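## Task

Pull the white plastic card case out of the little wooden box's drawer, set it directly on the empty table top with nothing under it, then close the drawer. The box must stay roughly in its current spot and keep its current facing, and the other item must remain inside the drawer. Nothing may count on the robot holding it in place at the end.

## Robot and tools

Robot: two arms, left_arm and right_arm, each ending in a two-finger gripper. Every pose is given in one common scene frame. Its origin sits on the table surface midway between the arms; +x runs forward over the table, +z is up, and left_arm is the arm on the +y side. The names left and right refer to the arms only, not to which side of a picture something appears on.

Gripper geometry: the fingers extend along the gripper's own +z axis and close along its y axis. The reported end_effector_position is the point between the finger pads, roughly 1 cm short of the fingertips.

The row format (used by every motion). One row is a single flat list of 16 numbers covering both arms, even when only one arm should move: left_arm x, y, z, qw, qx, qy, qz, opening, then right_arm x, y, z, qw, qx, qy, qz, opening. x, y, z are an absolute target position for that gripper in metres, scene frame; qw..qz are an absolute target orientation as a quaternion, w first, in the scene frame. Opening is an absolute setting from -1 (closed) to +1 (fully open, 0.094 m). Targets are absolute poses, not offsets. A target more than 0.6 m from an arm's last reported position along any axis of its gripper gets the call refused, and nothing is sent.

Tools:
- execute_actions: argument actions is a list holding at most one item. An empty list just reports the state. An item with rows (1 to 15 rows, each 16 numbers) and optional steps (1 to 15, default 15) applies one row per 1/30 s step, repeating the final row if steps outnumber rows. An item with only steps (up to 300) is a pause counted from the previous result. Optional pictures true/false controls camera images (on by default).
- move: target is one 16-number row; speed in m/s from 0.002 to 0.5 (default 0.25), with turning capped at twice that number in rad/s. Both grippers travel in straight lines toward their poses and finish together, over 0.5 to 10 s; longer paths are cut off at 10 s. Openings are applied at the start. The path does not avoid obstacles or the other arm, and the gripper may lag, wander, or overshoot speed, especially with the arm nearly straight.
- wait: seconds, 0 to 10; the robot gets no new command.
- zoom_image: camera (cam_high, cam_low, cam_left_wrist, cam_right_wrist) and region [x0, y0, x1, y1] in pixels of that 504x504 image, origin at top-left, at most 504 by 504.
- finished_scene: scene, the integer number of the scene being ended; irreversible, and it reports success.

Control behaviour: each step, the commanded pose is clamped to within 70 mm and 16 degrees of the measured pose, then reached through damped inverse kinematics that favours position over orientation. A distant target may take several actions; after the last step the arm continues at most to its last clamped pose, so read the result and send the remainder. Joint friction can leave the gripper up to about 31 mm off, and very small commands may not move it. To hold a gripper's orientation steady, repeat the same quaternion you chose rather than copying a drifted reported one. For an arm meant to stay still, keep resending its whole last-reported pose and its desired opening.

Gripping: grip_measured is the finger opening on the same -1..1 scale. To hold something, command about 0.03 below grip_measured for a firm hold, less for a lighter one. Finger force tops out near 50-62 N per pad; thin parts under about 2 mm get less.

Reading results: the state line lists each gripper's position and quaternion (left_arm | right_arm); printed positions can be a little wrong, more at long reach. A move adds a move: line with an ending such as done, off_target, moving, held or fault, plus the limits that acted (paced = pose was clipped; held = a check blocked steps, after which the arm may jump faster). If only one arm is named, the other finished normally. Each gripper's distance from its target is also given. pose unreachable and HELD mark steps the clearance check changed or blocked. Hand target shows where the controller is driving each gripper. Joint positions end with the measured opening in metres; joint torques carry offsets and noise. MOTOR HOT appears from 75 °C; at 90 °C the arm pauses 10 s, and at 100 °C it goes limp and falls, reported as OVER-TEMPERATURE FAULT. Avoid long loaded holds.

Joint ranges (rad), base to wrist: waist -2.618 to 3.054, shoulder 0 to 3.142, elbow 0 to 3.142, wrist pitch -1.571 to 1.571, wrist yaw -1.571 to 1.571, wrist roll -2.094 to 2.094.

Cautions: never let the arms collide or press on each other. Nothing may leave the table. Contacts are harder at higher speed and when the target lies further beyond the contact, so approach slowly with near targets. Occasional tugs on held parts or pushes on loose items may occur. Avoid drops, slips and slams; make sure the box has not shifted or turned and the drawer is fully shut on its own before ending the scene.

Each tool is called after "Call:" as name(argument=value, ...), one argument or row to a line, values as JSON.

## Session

Call:
execute_actions(
  actions=[],
)

Scene clock: 0.00 s of 6000.00 s.
left_arm: end_effector_position=(+0.3916, +0.6931, +0.2386) grip_measured=+1.000 end_effector_quat_wxyz=(+0.688, -0.725, -0.015, -0.019) | right_arm: end_effector_position=(+0.2145, +0.2172, +0.2890) grip_measured=+1.000 end_effector_quat_wxyz=(-0.614, +0.721, -0.173, +0.272)
Joint positions: left_arm=[ 0.521  1.896  1.213  0.574 -1.079 -1.715  0.094] | right_arm=[ 1.315  1.965  1.553  0.304  0.427 -1.707  0.094]
Joint velocities: left_arm=[ 0.017  0.002  0.002 -0.007  0.037 -0.022  0.   ] | right_arm=[ 0.007  0.012  0.002 -0.051 -0.066  0.022  0.   ]
Joint torques (N m, as the arm reports them, + toward a larger angle): no reading
Motor temperatures (°C, as the motors report them): left_arm=[22 30 26 22 21 21] | right_arm=[20 28 24 31 23 19]
Hand target (left_arm): +0.392, +0.693, +0.239; +0.688, -0.725, -0.015, -0.019
Hand target (right_arm): +0.214, +0.217, +0.289; -0.614, +0.721, -0.173, +0.272

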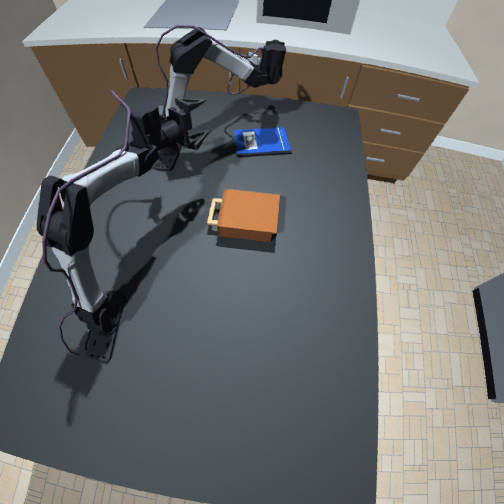

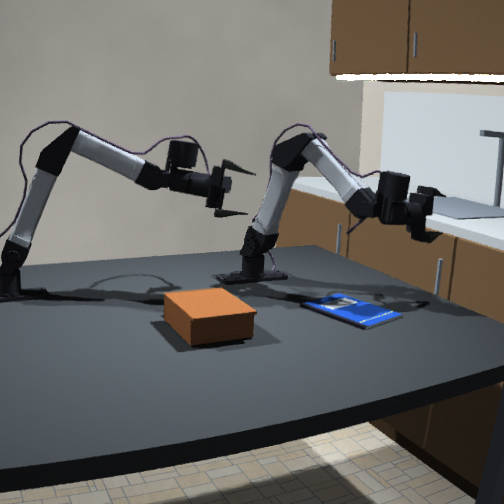

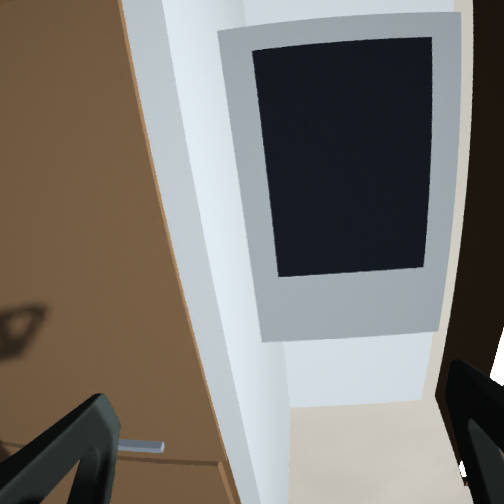

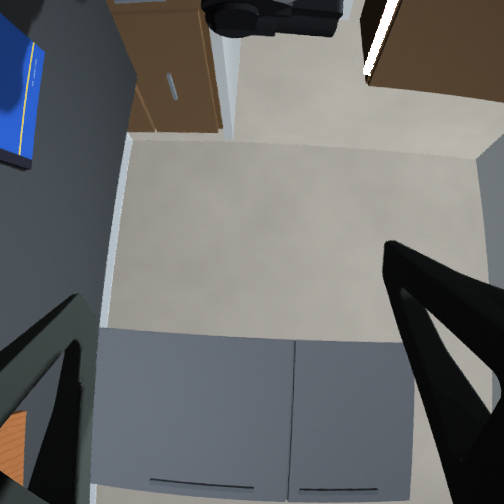

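Call:
move(
  target=[0.3,0.33,0.2,0.2,0.2,0.95,0,-0.2, 0.46,-0.1,0.16,0.707,-0.707,0,0,-0.3],
  speed=0.2,
)

Call:
move(
  target=[0.25,0.07,0.13,0,0.707,0.707,0,-0.2, 0.47,-0.09,0.08,0.707,-0.707,0,0,-0.3],
  speed=0.2,
)

Scene clock: 24.37 s of 6000.00 s.
left_arm: end_effector_position=(+0.3027, +0.3325, +0.2069) grip_measured=-0.198 end_effector_quat_wxyz=(-0.484, +0.700, +0.082, +0.519) | right_arm: end_effector_position=(+0.4584, -0.0964, +0.1509) grip_measured=-0.298 end_effector_quat_wxyz=(+0.704, -0.710, +0.010, +0.006)
Joint positions: left_arm=[-0.648  1.434  0.289  1.55  -1.553 -2.103  0.038] | right_arm=[ 0.151  2.253  1.311  0.897 -1.382 -1.592  0.033]
Joint velocities: left_arm=[-0.017 -0.012 -0.032 -0.022 -0.007 -0.095 -0.001] | right_arm=[-0.007 -0.007  0.007 -0.037 -0.11  -0.022 -0.001]
Joint torques (N m, as the arm reports them, + toward a larger angle): left_arm=[-0.84 -5.29  3.38  1.16  0.11 -0.08] | right_arm=[ -0.64 -12.41   8.12   1.33  -0.12   0.19]
Motor temperatures (°C, as the motors report them): left_arm=[22 35 28 24 21 21] | right_arm=[20 36 28 36 23 19]
Hand target (left_arm): +0.298, +0.333, +0.203; -0.481, +0.701, +0.079, +0.521
Hand target (right_arm): +0.463, -0.098, +0.159; +0.707, -0.707, -0.003, -0.004
Off the commanded pose (left_arm): 0.008 m, 166 deg; orientation clipped at the last step of the last action.
Off the commanded pose (right_arm): 0.010 m, 1 deg.
joint sent to its limit (left arm) — the command would take joint 4 (wrist pitch) past its upper limit, joint 5 (wrist yaw) past its lower limit and joint 6 (wrist roll) past its lower limit, so those joints were sent only as far as their limits.
After step 90, 13.17 s passed at rest.
move: off_target (left_arm); limits=paced

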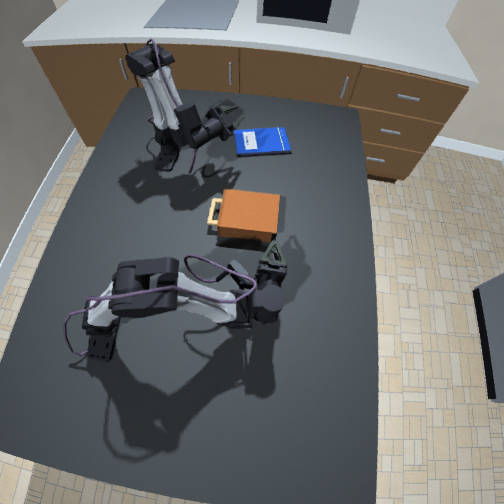

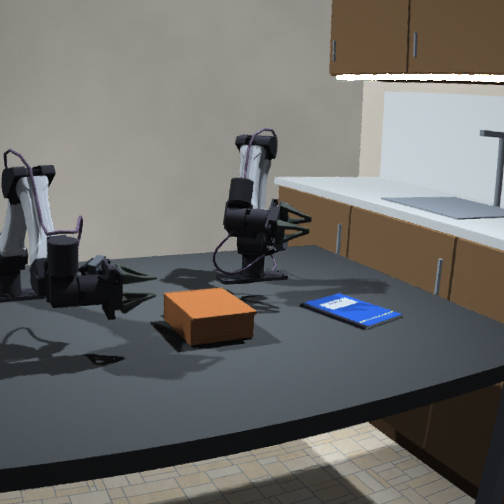

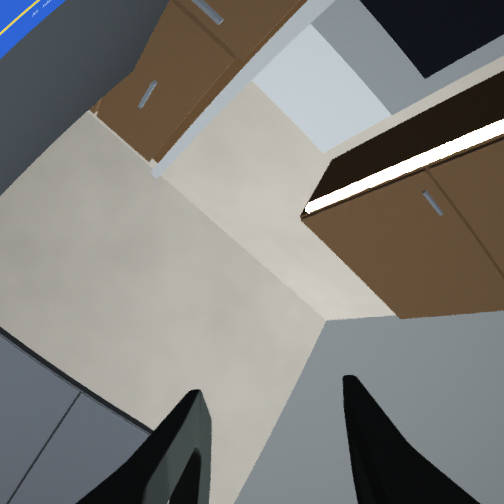

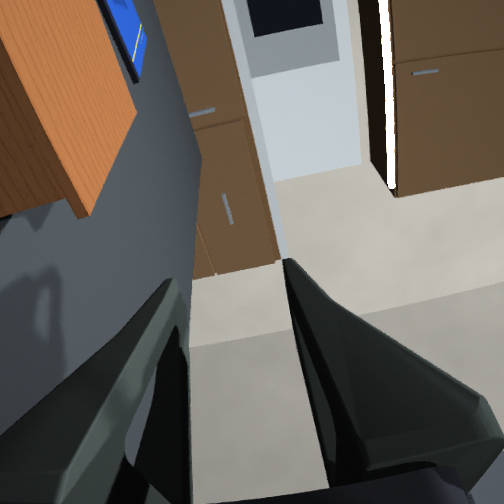

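Scene clock: 29.63 s of 6000.00 s.
left_arm: end_effector_position=(+0.2511, +0.0790, +0.1313) grip_measured=-0.198 end_effector_quat_wxyz=(-0.366, +0.655, -0.263, +0.606) | right_arm: end_effector_position=(+0.4667, -0.0949, +0.0730) grip_measured=-0.298 end_effector_quat_wxyz=(+0.704, -0.710, +0.014, +0.010)
Joint positions: left_arm=[-1.355  1.962  0.524  1.552 -1.554 -2.103  0.038] | right_arm=[ 0.151  2.485  1.353  1.083 -1.382 -1.586  0.033]
Joint velocities: left_arm=[ 0.002  0.012  0.012 -0.095  0.022 -0.037  0.   ] | right_arm=[ 0.002 -0.017 -0.002 -0.022  0.007  0.022 -0.001]
Joint torques (N m, as the arm reports them, + toward a larger angle): left_arm=[-0.78 -6.95  6.38  1.32 -0.03 -0.07] | right_arm=[  0.26 -13.15   7.36   1.4    0.04   0.17]
Motor temperatures (°C, as the motors report them): left_arm=[22 34 28 24 21 21] | right_arm=[20 37 28 36 23 19]
Hand target (left_arm): +0.249, +0.071, +0.131; -0.357, +0.657, -0.260, +0.611
Hand target (right_arm): +0.471, -0.090, +0.080; +0.707, -0.708, +0.000, +0.000
Off the commanded pose (left_arm): 0.009 m, 148 deg; orientation clipped at the last step of the last action.
Off the commanded pose (right_arm): 0.009 m, 2 deg.
joint sent to its limit (left arm) — the command would take joint 4 (wrist pitch) past its upper limit, joint 5 (wrist yaw) past its lower limit and joint 6 (wrist roll) past its lower limit, so those joints were sent only as far as their limits.
move: off_target (left_arm); limits=paced

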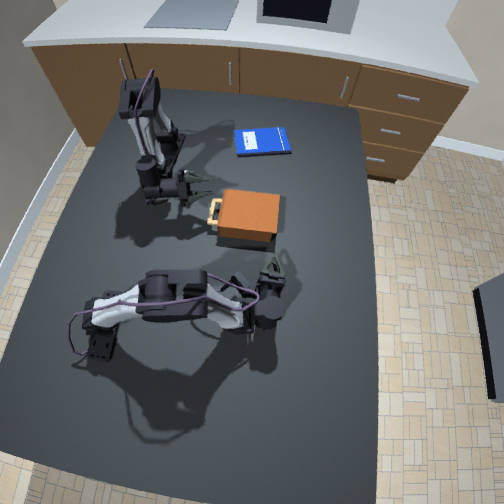

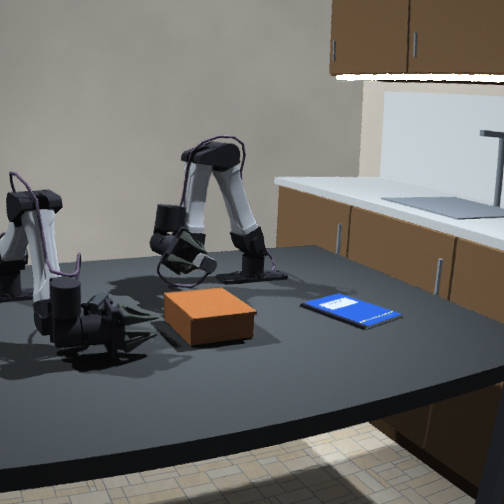

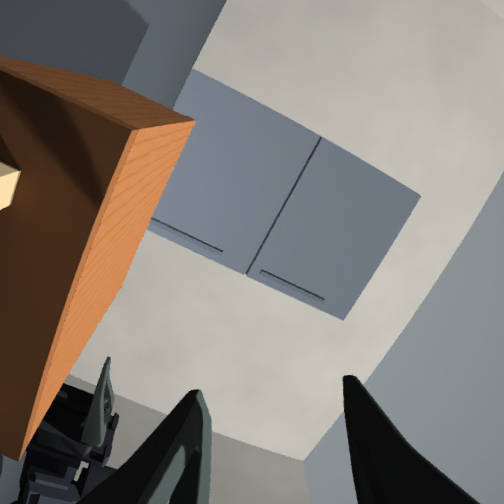

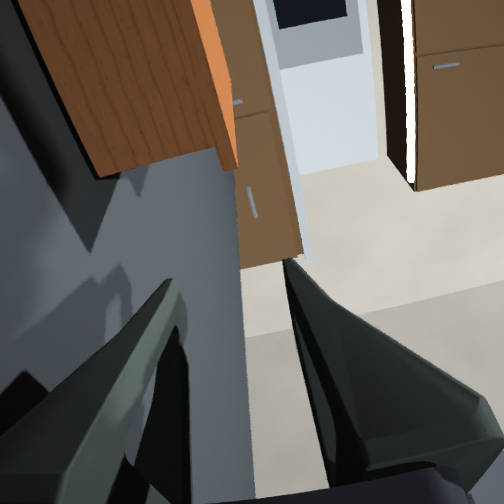

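Untangle left through a neutral pose.

Call:
move(
  target=[0.38,0.25,0.27,0.707,0,0.707,0,-0.2, 0.47,-0.05,0.078,0.707,-0.707,0,0,-0.3],
  speed=0.2,
)

Call:
move(
  target=[0.25,0.07,0.13,0,0.707,0.707,0,-0.2, 0.47,-0.05,0.078,0.707,-0.707,0,0,-0.3],
  speed=0.2,
)

Scene clock: 42.30 s of 6000.00 s.
left_arm: end_effector_position=(+0.3782, +0.2431, +0.2507) grip_measured=-0.198 end_effector_quat_wxyz=(+0.693, -0.003, +0.721, -0.006) | right_arm: end_effector_position=(+0.4636, -0.0555, +0.0712) grip_measured=-0.298 end_effector_quat_wxyz=(+0.704, -0.710, +0.010, +0.009)
Joint positions: left_arm=[-0.432  1.026  0.47   0.511 -0.465 -0.033  0.038] | right_arm=[ 0.235  2.509  1.39   1.085 -1.301 -1.577  0.033]
Joint velocities: left_arm=[-0.002 -0.002 -0.007  0.051 -0.007 -0.037  0.   ] | right_arm=[-0.002 -0.002 -0.032  0.037  0.066 -0.007 -0.   ]
Joint torques (N m, as the arm reports them, + toward a larger angle): left_arm=[ 1.08 -4.29 11.02  1.99 -0.02  0.01] | right_arm=[  0.12 -13.22   8.01   1.35   0.07   0.21]
Motor temperatures (°C, as the motors report them): left_arm=[22 34 29 25 21 21] | right_arm=[20 40 29 36 23 19]
Hand target (left_arm): +0.379, +0.246, +0.263; +0.700, -0.005, +0.714, -0.004
Hand target (right_arm): +0.469, -0.050, +0.078; +0.707, -0.707, +0.000, -0.000
Off the commanded pose (left_arm): 0.021 m, 2 deg.
Off the commanded pose (right_arm): 0.011 m, 2 deg.
After step 90, 3.53 s passed at rest.
move: off_target (left_arm, right_arm)

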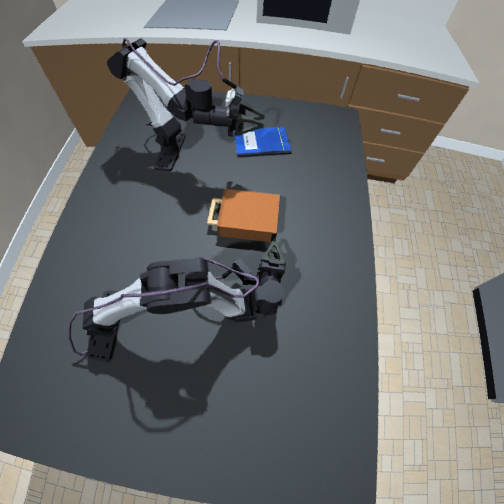

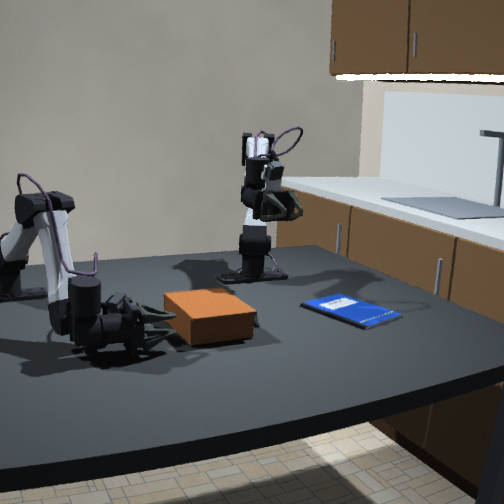

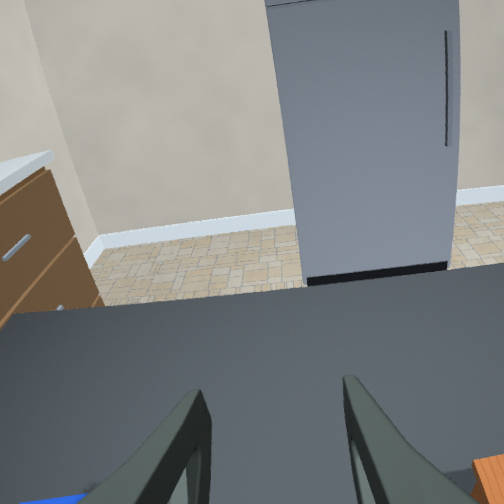

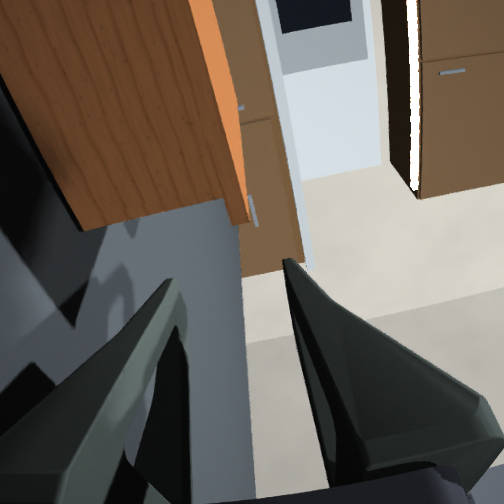

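Scene clock: 48.07 s of 6000.00 s.
left_arm: end_effector_position=(+0.2465, +0.0818, +0.1348) grip_measured=-0.198 end_effector_quat_wxyz=(-0.005, +0.689, +0.725, +0.007) | right_arm: end_effector_position=(+0.4636, -0.0555, +0.0712) grip_measured=-0.298 end_effector_quat_wxyz=(+0.704, -0.710, +0.010, +0.009)
Joint positions: left_arm=[-0.83   1.807  1.609 -1.384 -0.013  0.652  0.038] | right_arm=[ 0.235  2.509  1.39   1.085 -1.301 -1.577  0.033]
Joint velocities: left_arm=[ 0.002 -0.017 -0.002  0.051 -0.037  0.081 -0.   ] | right_arm=[ 0.012  0.007  0.002  0.007  0.066 -0.037 -0.001]
Joint torques (N m, as the arm reports them, + toward a larger angle): left_arm=[-0.74 -8.8   9.58  0.19  0.02  0.05] | right_arm=[  0.29 -13.3    8.29   1.33   0.09   0.19]
Motor temperatures (°C, as the motors report them): left_arm=[22 33 30 25 21 21] | right_arm=[20 41 29 35 23 19]
Hand target (left_arm): +0.244, +0.076, +0.137; -0.007, +0.697, +0.717, +0.004
Hand target (right_arm): +0.469, -0.050, +0.078; +0.707, -0.707, +0.000, -0.000
Off the commanded pose (left_arm): 0.013 m, 3 deg.
Off the commanded pose (right_arm): 0.011 m, 2 deg.
move: off_target (left_arm, right_arm)

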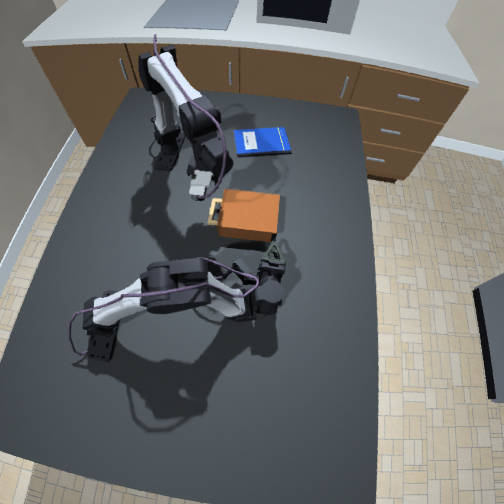

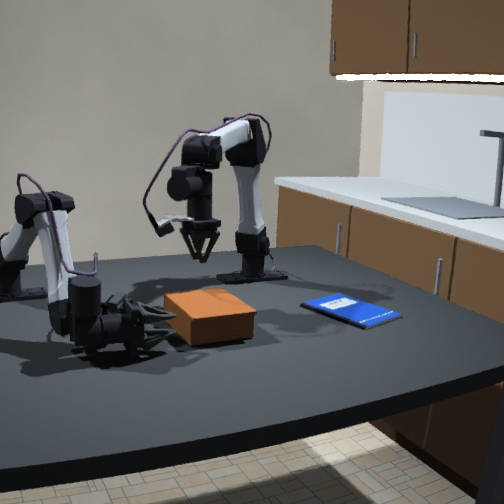

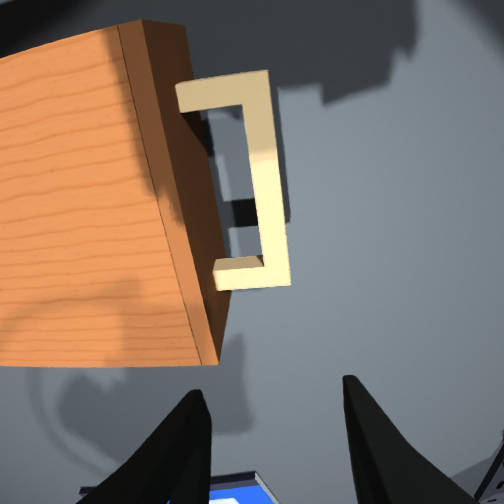

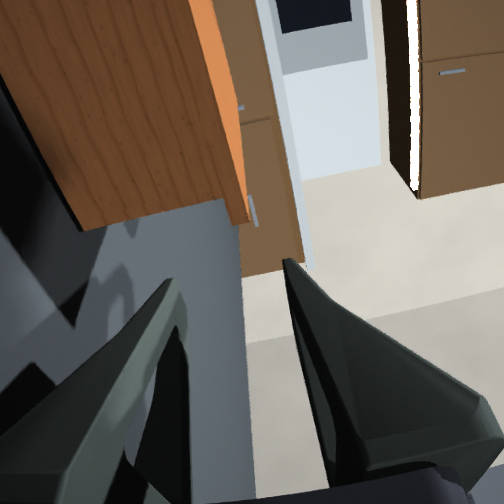

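Call:
move(
  target=[0.248,0.045,0.07,0,0.707,0.707,0,-0.2, 0.48,0.0,0.08,0.707,-0.707,0,0,-0.3],
  speed=0.05,
)

Scene clock: 54.63 s of 6000.00 s.
left_arm: end_effector_position=(+0.2550, +0.0456, +0.0819) grip_measured=-0.198 end_effector_quat_wxyz=(+0.013, +0.705, +0.709, +0.003) | right_arm: end_effector_position=(+0.4754, -0.0046, +0.0755) grip_measured=-0.298 end_effector_quat_wxyz=(+0.705, -0.709, +0.004, +0.005)
Joint positions: left_arm=[-0.874  1.912  1.534 -1.167 -0.009  0.652  0.038] | right_arm=[ 0.328  2.572  1.549  1.005 -1.211 -1.575  0.033]
Joint velocities: left_arm=[-0.017 -0.017 -0.007 -0.007 -0.037  0.037  0.001] | right_arm=[-0.012  0.007 -0.017 -0.066 -0.051  0.037 -0.001]
Joint torques (N m, as the arm reports them, + toward a larger angle): left_arm=[-0.79 -9.87  5.29  0.54  0.02 -0.11] | right_arm=[  0.07 -14.53   7.83   1.3    0.07   0.27]
Motor temperatures (°C, as the motors report them): left_arm=[22 34 30 24 21 21] | right_arm=[20 43 30 35 23 19]
Hand target (left_arm): +0.248, +0.046, +0.071; -0.001, +0.707, +0.707, +0.001
Hand target (right_arm): +0.479, +0.000, +0.081; +0.707, -0.707, +0.000, -0.000
Off the commanded pose (left_arm): 0.014 m, 2 deg.
Off the commanded pose (right_arm): 0.008 m, 1 deg.
After step 90, 1.67 s passed at rest.
move: off_target (left_arm)

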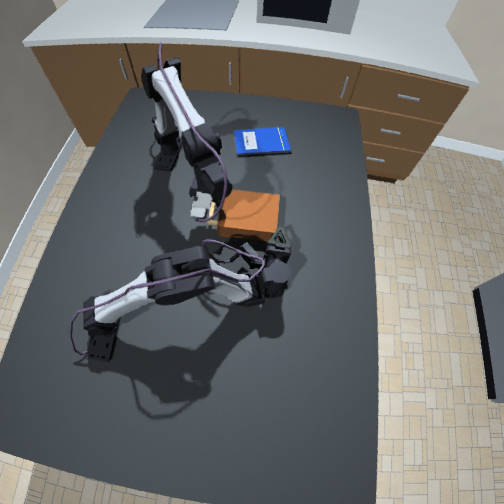

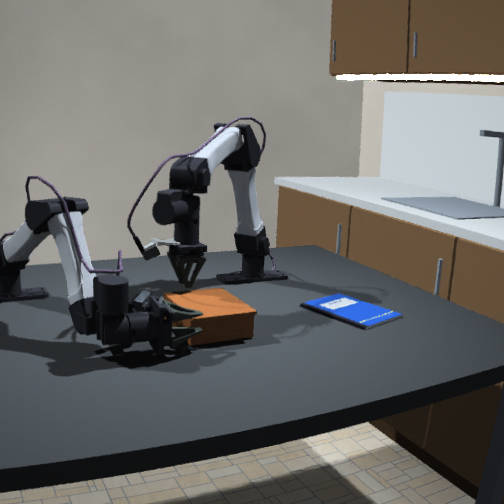

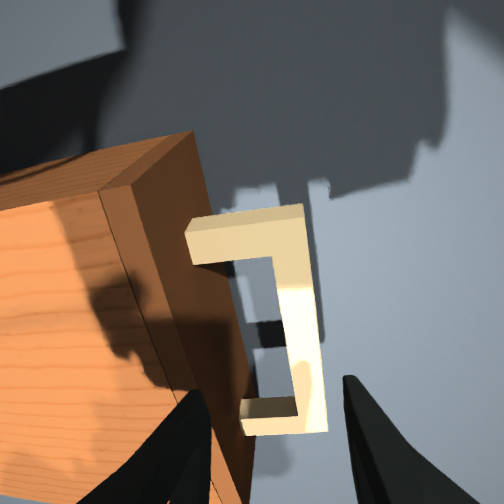

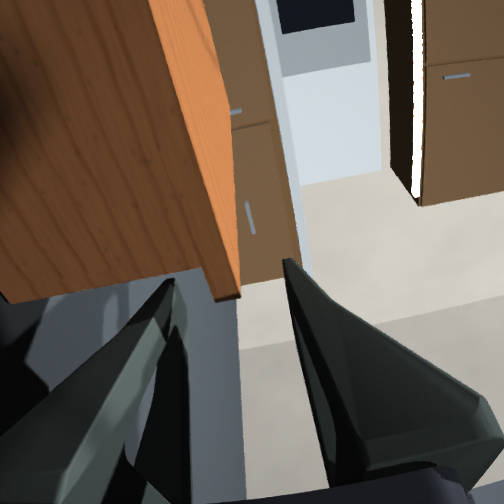

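Call:
move(
  target=[0.232,0.047,0.075,0,0.707,0.707,0,-0.2, 0.47,0.02,0.077,0.707,-0.707,0,0,-0.3],
  speed=0.04,
)

Call:
move(
  target=[0.234,0.047,0.025,0,0.707,0.707,0,-0.2, 0.455,0.02,0.077,0.707,-0.707,0,0,-0.3],
  speed=0.04,
)

Scene clock: 63.17 s of 6000.00 s.
left_arm: end_effector_position=(+0.2400, +0.0456, +0.0781) grip_measured=-0.198 end_effector_quat_wxyz=(+0.005, +0.707, +0.707, +0.003) | right_arm: end_effector_position=(+0.4741, +0.0102, +0.0749) grip_measured=-0.298 end_effector_quat_wxyz=(+0.704, -0.710, +0.014, -0.004)
Joint positions: left_arm=[-0.907  1.895  1.497 -1.163 -0.008  0.625  0.038] | right_arm=[ 0.36   2.573  1.549  1.004 -1.152 -1.575  0.033]
Joint velocities: left_arm=[-0.002 -0.007 -0.007 -0.037  0.051  0.037  0.001] | right_arm=[-0.012  0.002 -0.007 -0.007 -0.037  0.037  0.   ]
Joint torques (N m, as the arm reports them, + toward a larger angle): left_arm=[ -0.74 -11.89   5.13   0.44   0.    -0.14] | right_arm=[  0.85 -13.8    7.36   1.44  -0.05   0.16]
Motor temperatures (°C, as the motors report them): left_arm=[22 35 30 24 21 21] | right_arm=[20 44 31 35 23 19]
Hand target (left_arm): +0.232, +0.048, +0.075; -0.001, +0.707, +0.707, +0.001
Hand target (right_arm): +0.469, +0.020, +0.077; +0.707, -0.707, +0.000, +0.000
Off the commanded pose (left_arm): 0.009 m, 1 deg.
Off the commanded pose (right_arm): 0.011 m, 2 deg.
After step 90, 4.63 s passed at rest.
move: off_target (right_arm)

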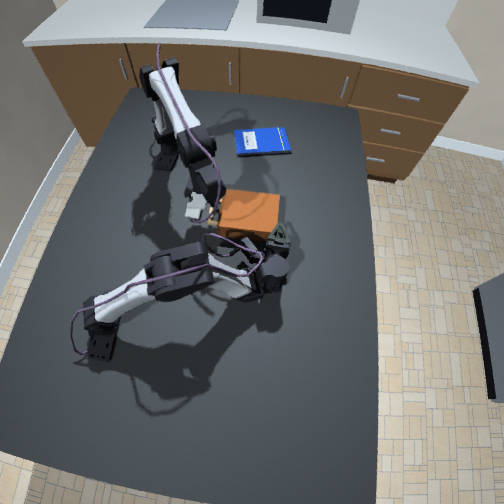

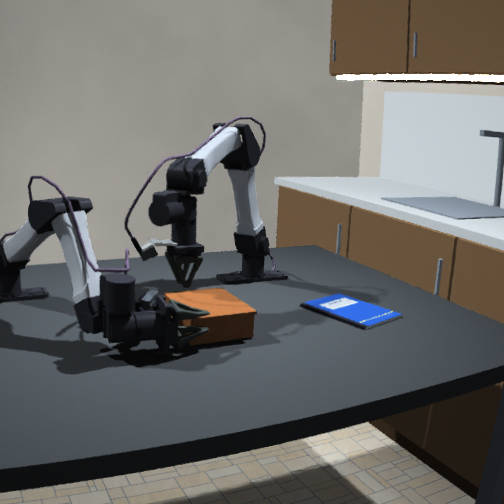

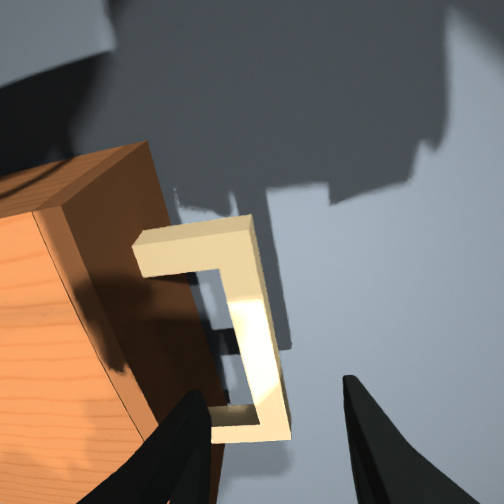

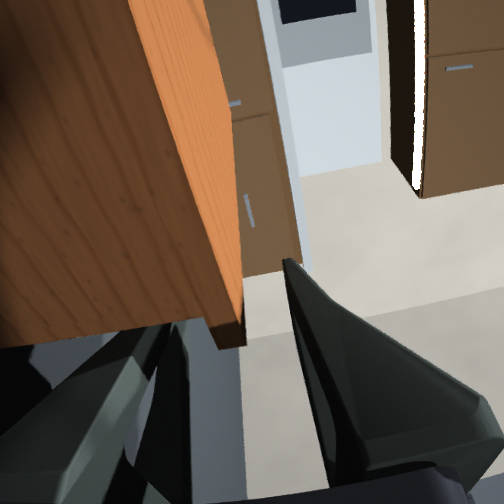

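Scene clock: 64.93 s of 6000.00 s.
left_arm: end_effector_position=(+0.2408, +0.0444, +0.0370) grip_measured=-0.198 end_effector_quat_wxyz=(+0.015, +0.707, +0.707, +0.002) | right_arm: end_effector_position=(+0.4740, +0.0098, +0.0734) grip_measured=-0.298 end_effector_quat_wxyz=(+0.707, -0.707, +0.017, -0.021)
Joint positions: left_arm=[-0.907  1.92   1.362 -0.985 -0.008  0.625  0.038] | right_arm=[ 0.364  2.573  1.523  1.051 -1.12  -1.575  0.033]
Joint velocities: left_arm=[-0.002 -0.007  0.002  0.022  0.007 -0.007  0.001] | right_arm=[-0.002  0.022 -0.012  0.022 -0.066 -0.007  0.   ]
Joint torques (N m, as the arm reports them, + toward a larger angle): left_arm=[-0.42 -9.7   5.07  0.56  0.02 -0.14] | right_arm=[  1.65 -16.51   3.49   1.38  -0.25   0.19]
Motor temperatures (°C, as the motors report them): left_arm=[22 35 30 24 21 21] | right_arm=[20 45 30 35 23 19]
Hand target (left_arm): +0.234, +0.048, +0.026; +0.000, +0.707, +0.707, +0.000
Hand target (right_arm): +0.456, +0.020, +0.077; +0.707, -0.707, -0.000, -0.000
Off the commanded pose (left_arm): 0.014 m, 2 deg.
Off the commanded pose (right_arm): 0.022 m, 3 deg.
move: off_target (left_arm, right_arm)

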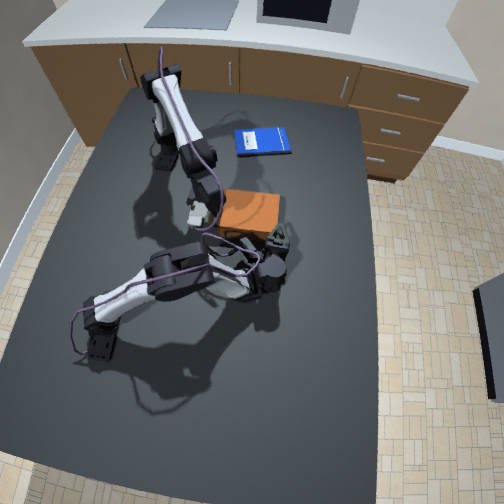

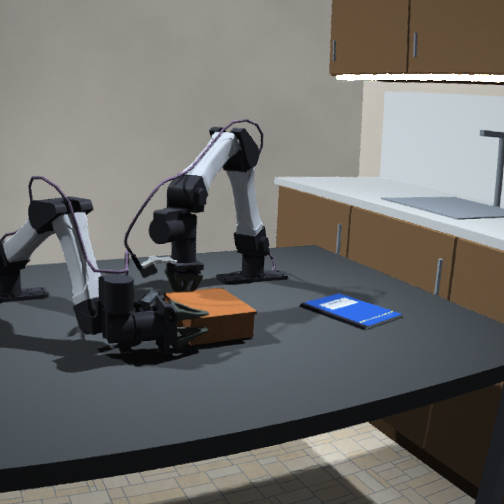

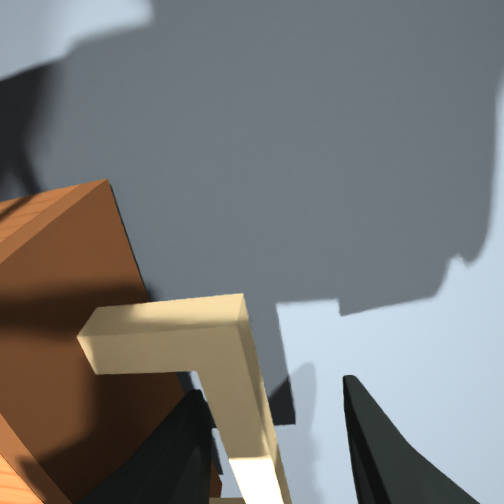

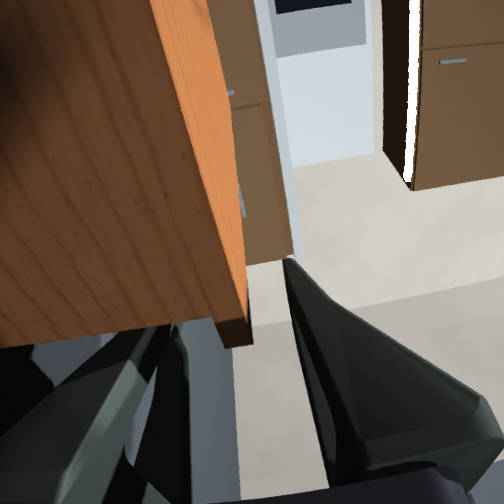

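Call:
move(
  target=[0.241,0.044,0.03,0,0.707,0.707,0,-0.2, 0.47,0.012,0.074,0.707,-0.707,0.017,-0.021,-1],
  speed=0.04,
)

Call:
move(
  target=[0.16,0.035,0.03,0,0.707,0.707,0,-0.2, 0.485,0.01,0.074,0.707,-0.707,0.03,-0.03,-1],
  speed=0.03,
)

Scene clock: 80.27 s of 6000.00 s.
left_arm: end_effector_position=(+0.2395, +0.0462, +0.0303) grip_measured=-0.198 end_effector_quat_wxyz=(+0.003, +0.707, +0.707, +0.003) | right_arm: end_effector_position=(+0.4753, +0.0094, +0.0758) grip_measured=-0.873 end_effector_quat_wxyz=(+0.708, -0.705, +0.016, -0.027)
Joint positions: left_arm=[-0.907  1.94   1.362 -0.987 -0.008  0.625  0.038] | right_arm=[ 0.363  2.57   1.523  1.058 -1.114 -1.576  0.006]
Joint velocities: left_arm=[ 0.017 -0.022  0.002 -0.007 -0.037  0.051 -0.001] | right_arm=[ 0.007  0.007 -0.022 -0.022 -0.022 -0.051  0.001]
Joint torques (N m, as the arm reports them, + toward a larger angle): left_arm=[ 0.34 -9.85  8.97  0.29  0.02 -0.02] | right_arm=[  0.3  -15.24   4.34   1.37   0.08   0.13]
Motor temperatures (°C, as the motors report them): left_arm=[22 36 29 23 21 21] | right_arm=[20 51 29 36 23 19]
Hand target (left_arm): +0.241, +0.044, +0.030; +0.000, +0.707, +0.707, +0.000
Hand target (right_arm): +0.470, +0.012, +0.074; +0.707, -0.707, +0.017, -0.021
Off the commanded pose (left_arm): 0.003 m, 1 deg.
Off the commanded pose (right_arm): 0.006 m, 1 deg.
After step 90, 11.57 s passed at rest.
move: done

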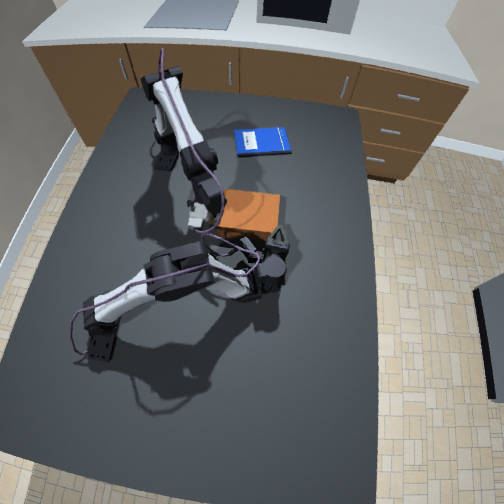

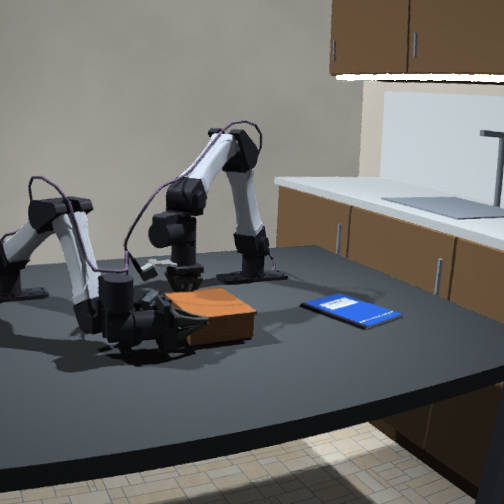

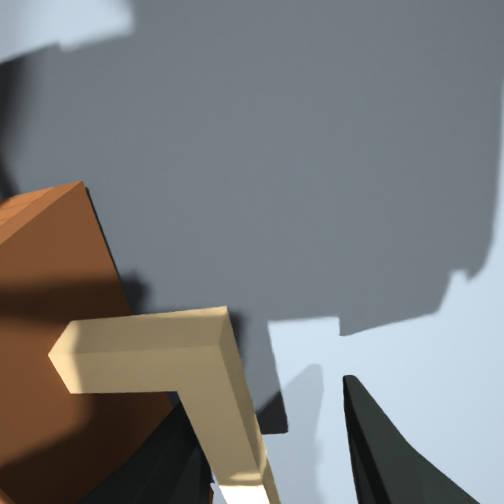

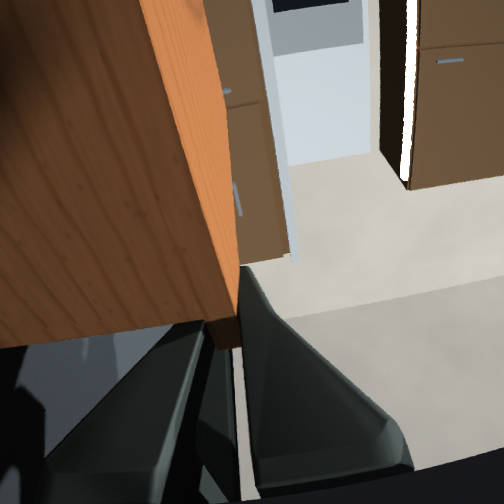

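Scene clock: 83.27 s of 6000.00 s.
left_arm: end_effector_position=(+0.1989, +0.0261, +0.0364) grip_measured=-0.198 end_effector_quat_wxyz=(+0.054, +0.693, +0.718, +0.032) | right_arm: end_effector_position=(+0.4588, +0.0144, +0.0749) grip_measured=-0.873 end_effector_quat_wxyz=(+0.708, -0.706, -0.012, +0.005)
Joint positions: left_arm=[-1.079  1.852  1.262 -0.902 -0.097  0.421  0.038] | right_arm=[ 0.373  2.57   1.523  1.053 -1.188 -1.575  0.006]
Joint velocities: left_arm=[-0.012  0.002  0.007  0.037 -0.037  0.022 -0.001] | right_arm=[ 0.012 -0.022  0.012 -0.066 -0.022  0.007  0.001]
Joint torques (N m, as the arm reports them, + toward a larger angle): left_arm=[ -2.48 -11.42   4.41  -0.07   0.64  -0.12] | right_arm=[ -1.41 -14.14   6.96   1.16   0.93   0.17]
Motor temperatures (°C, as the motors report them): left_arm=[22 36 29 23 21 21] | right_arm=[20 51 29 36 23 19]
Hand target (left_arm): +0.164, +0.037, +0.031; -0.001, +0.706, +0.708, +0.005
Hand target (right_arm): +0.483, +0.008, +0.074; +0.707, -0.706, +0.029, -0.029
Off the commanded pose (left_arm): 0.040 m, 7 deg.
Off the commanded pose (right_arm): 0.027 m, 6 deg.
move: off_target (left_arm, right_arm)

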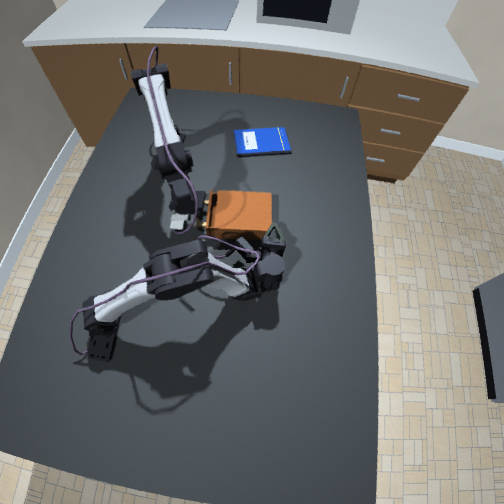

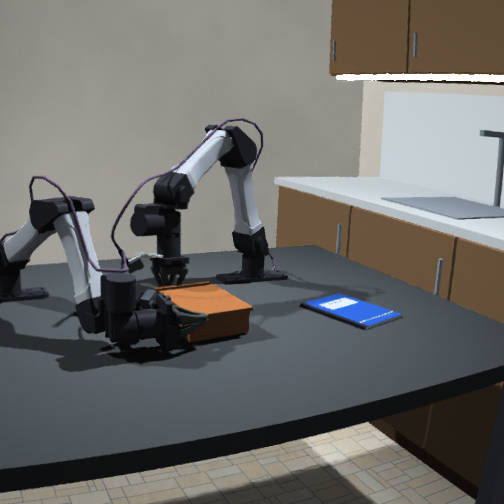

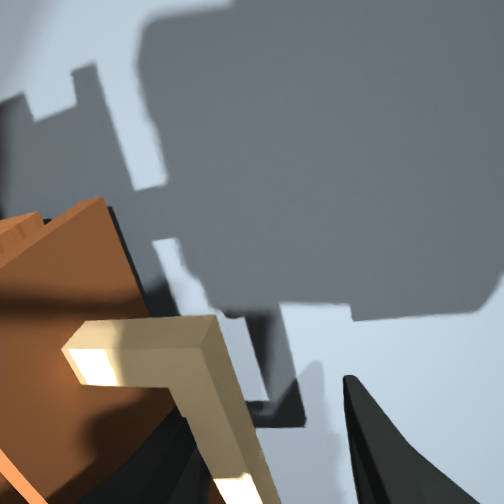

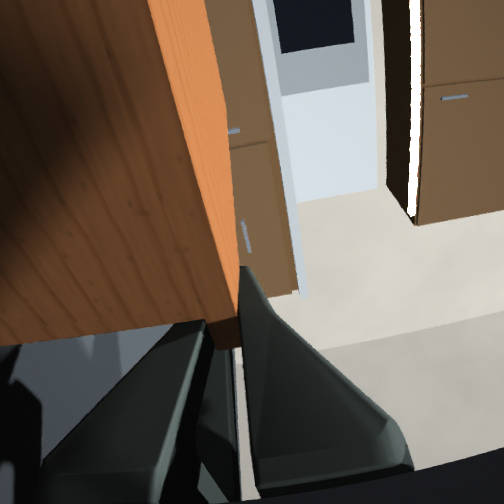

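Compensate the right arm's compliance and continue.

Call:
move(
  target=[0.085,0.05,0.028,0,0.707,0.707,0,-0.2, 0.5,0.006,0.074,0.705,-0.705,0.06,-0.06,-1],
  speed=0.03,
)

Scene clock: 92.97 s of 6000.00 s.
left_arm: end_effector_position=(+0.1476, +0.0290, +0.0427) grip_measured=-0.198 end_effector_quat_wxyz=(+0.100, +0.680, +0.724, +0.050) | right_arm: end_effector_position=(+0.4565, +0.0167, +0.0751) grip_measured=-0.873 end_effector_quat_wxyz=(+0.708, -0.706, -0.015, +0.007)
Joint positions: left_arm=[-1.265  1.722  1.113 -0.843 -0.19   0.215  0.038] | right_arm=[ 0.378  2.57   1.523  1.055 -1.191 -1.576  0.006]
Joint velocities: left_arm=[-0.017  0.002 -0.007 -0.066 -0.022 -0.037 -0.   ] | right_arm=[ 0.007 -0.007  0.012 -0.125 -0.037  0.007 -0.001]
Joint torques (N m, as the arm reports them, + toward a larger angle): left_arm=[-4.05 -9.99  3.67 -0.34  1.28 -0.22] | right_arm=[ -2.69 -15.01   5.55   1.24   1.6    0.18]
Motor temperatures (°C, as the motors report them): left_arm=[23 37 29 23 21 21] | right_arm=[20 51 29 35 24 19]
Hand target (left_arm): +0.094, +0.053, +0.031; +0.002, +0.703, +0.711, +0.011
Hand target (right_arm): +0.495, +0.000, +0.075; +0.705, -0.705, +0.057, -0.057
Off the commanded pose (left_arm): 0.068 m, 13 deg.
Off the commanded pose (right_arm): 0.045 m, 12 deg.
After step 90, 2.60 s passed at rest.
move: off_target (left_arm, right_arm)

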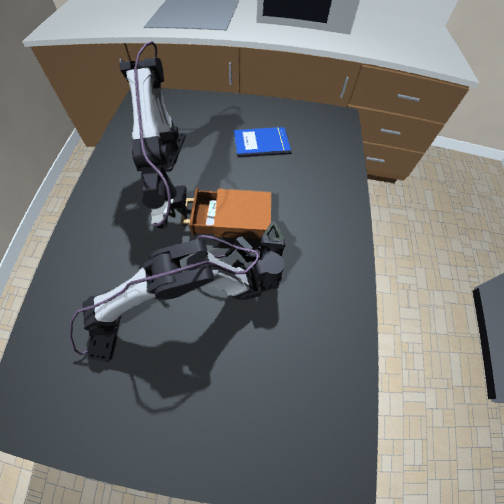

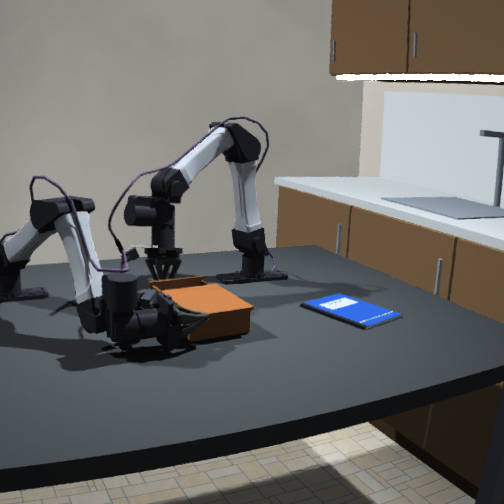

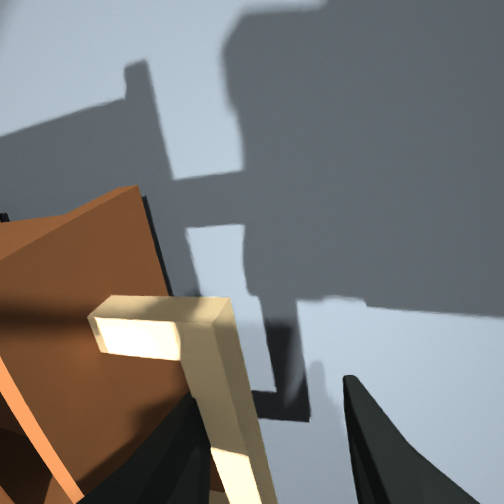

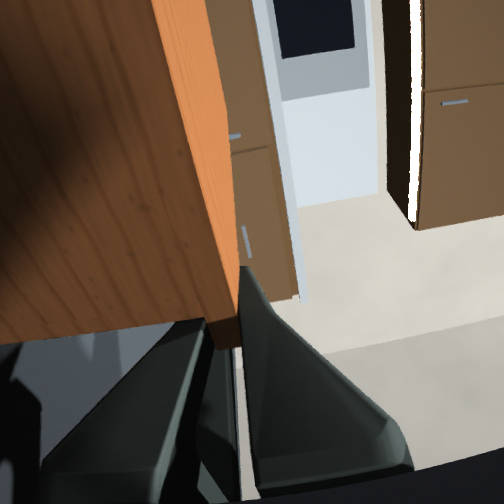

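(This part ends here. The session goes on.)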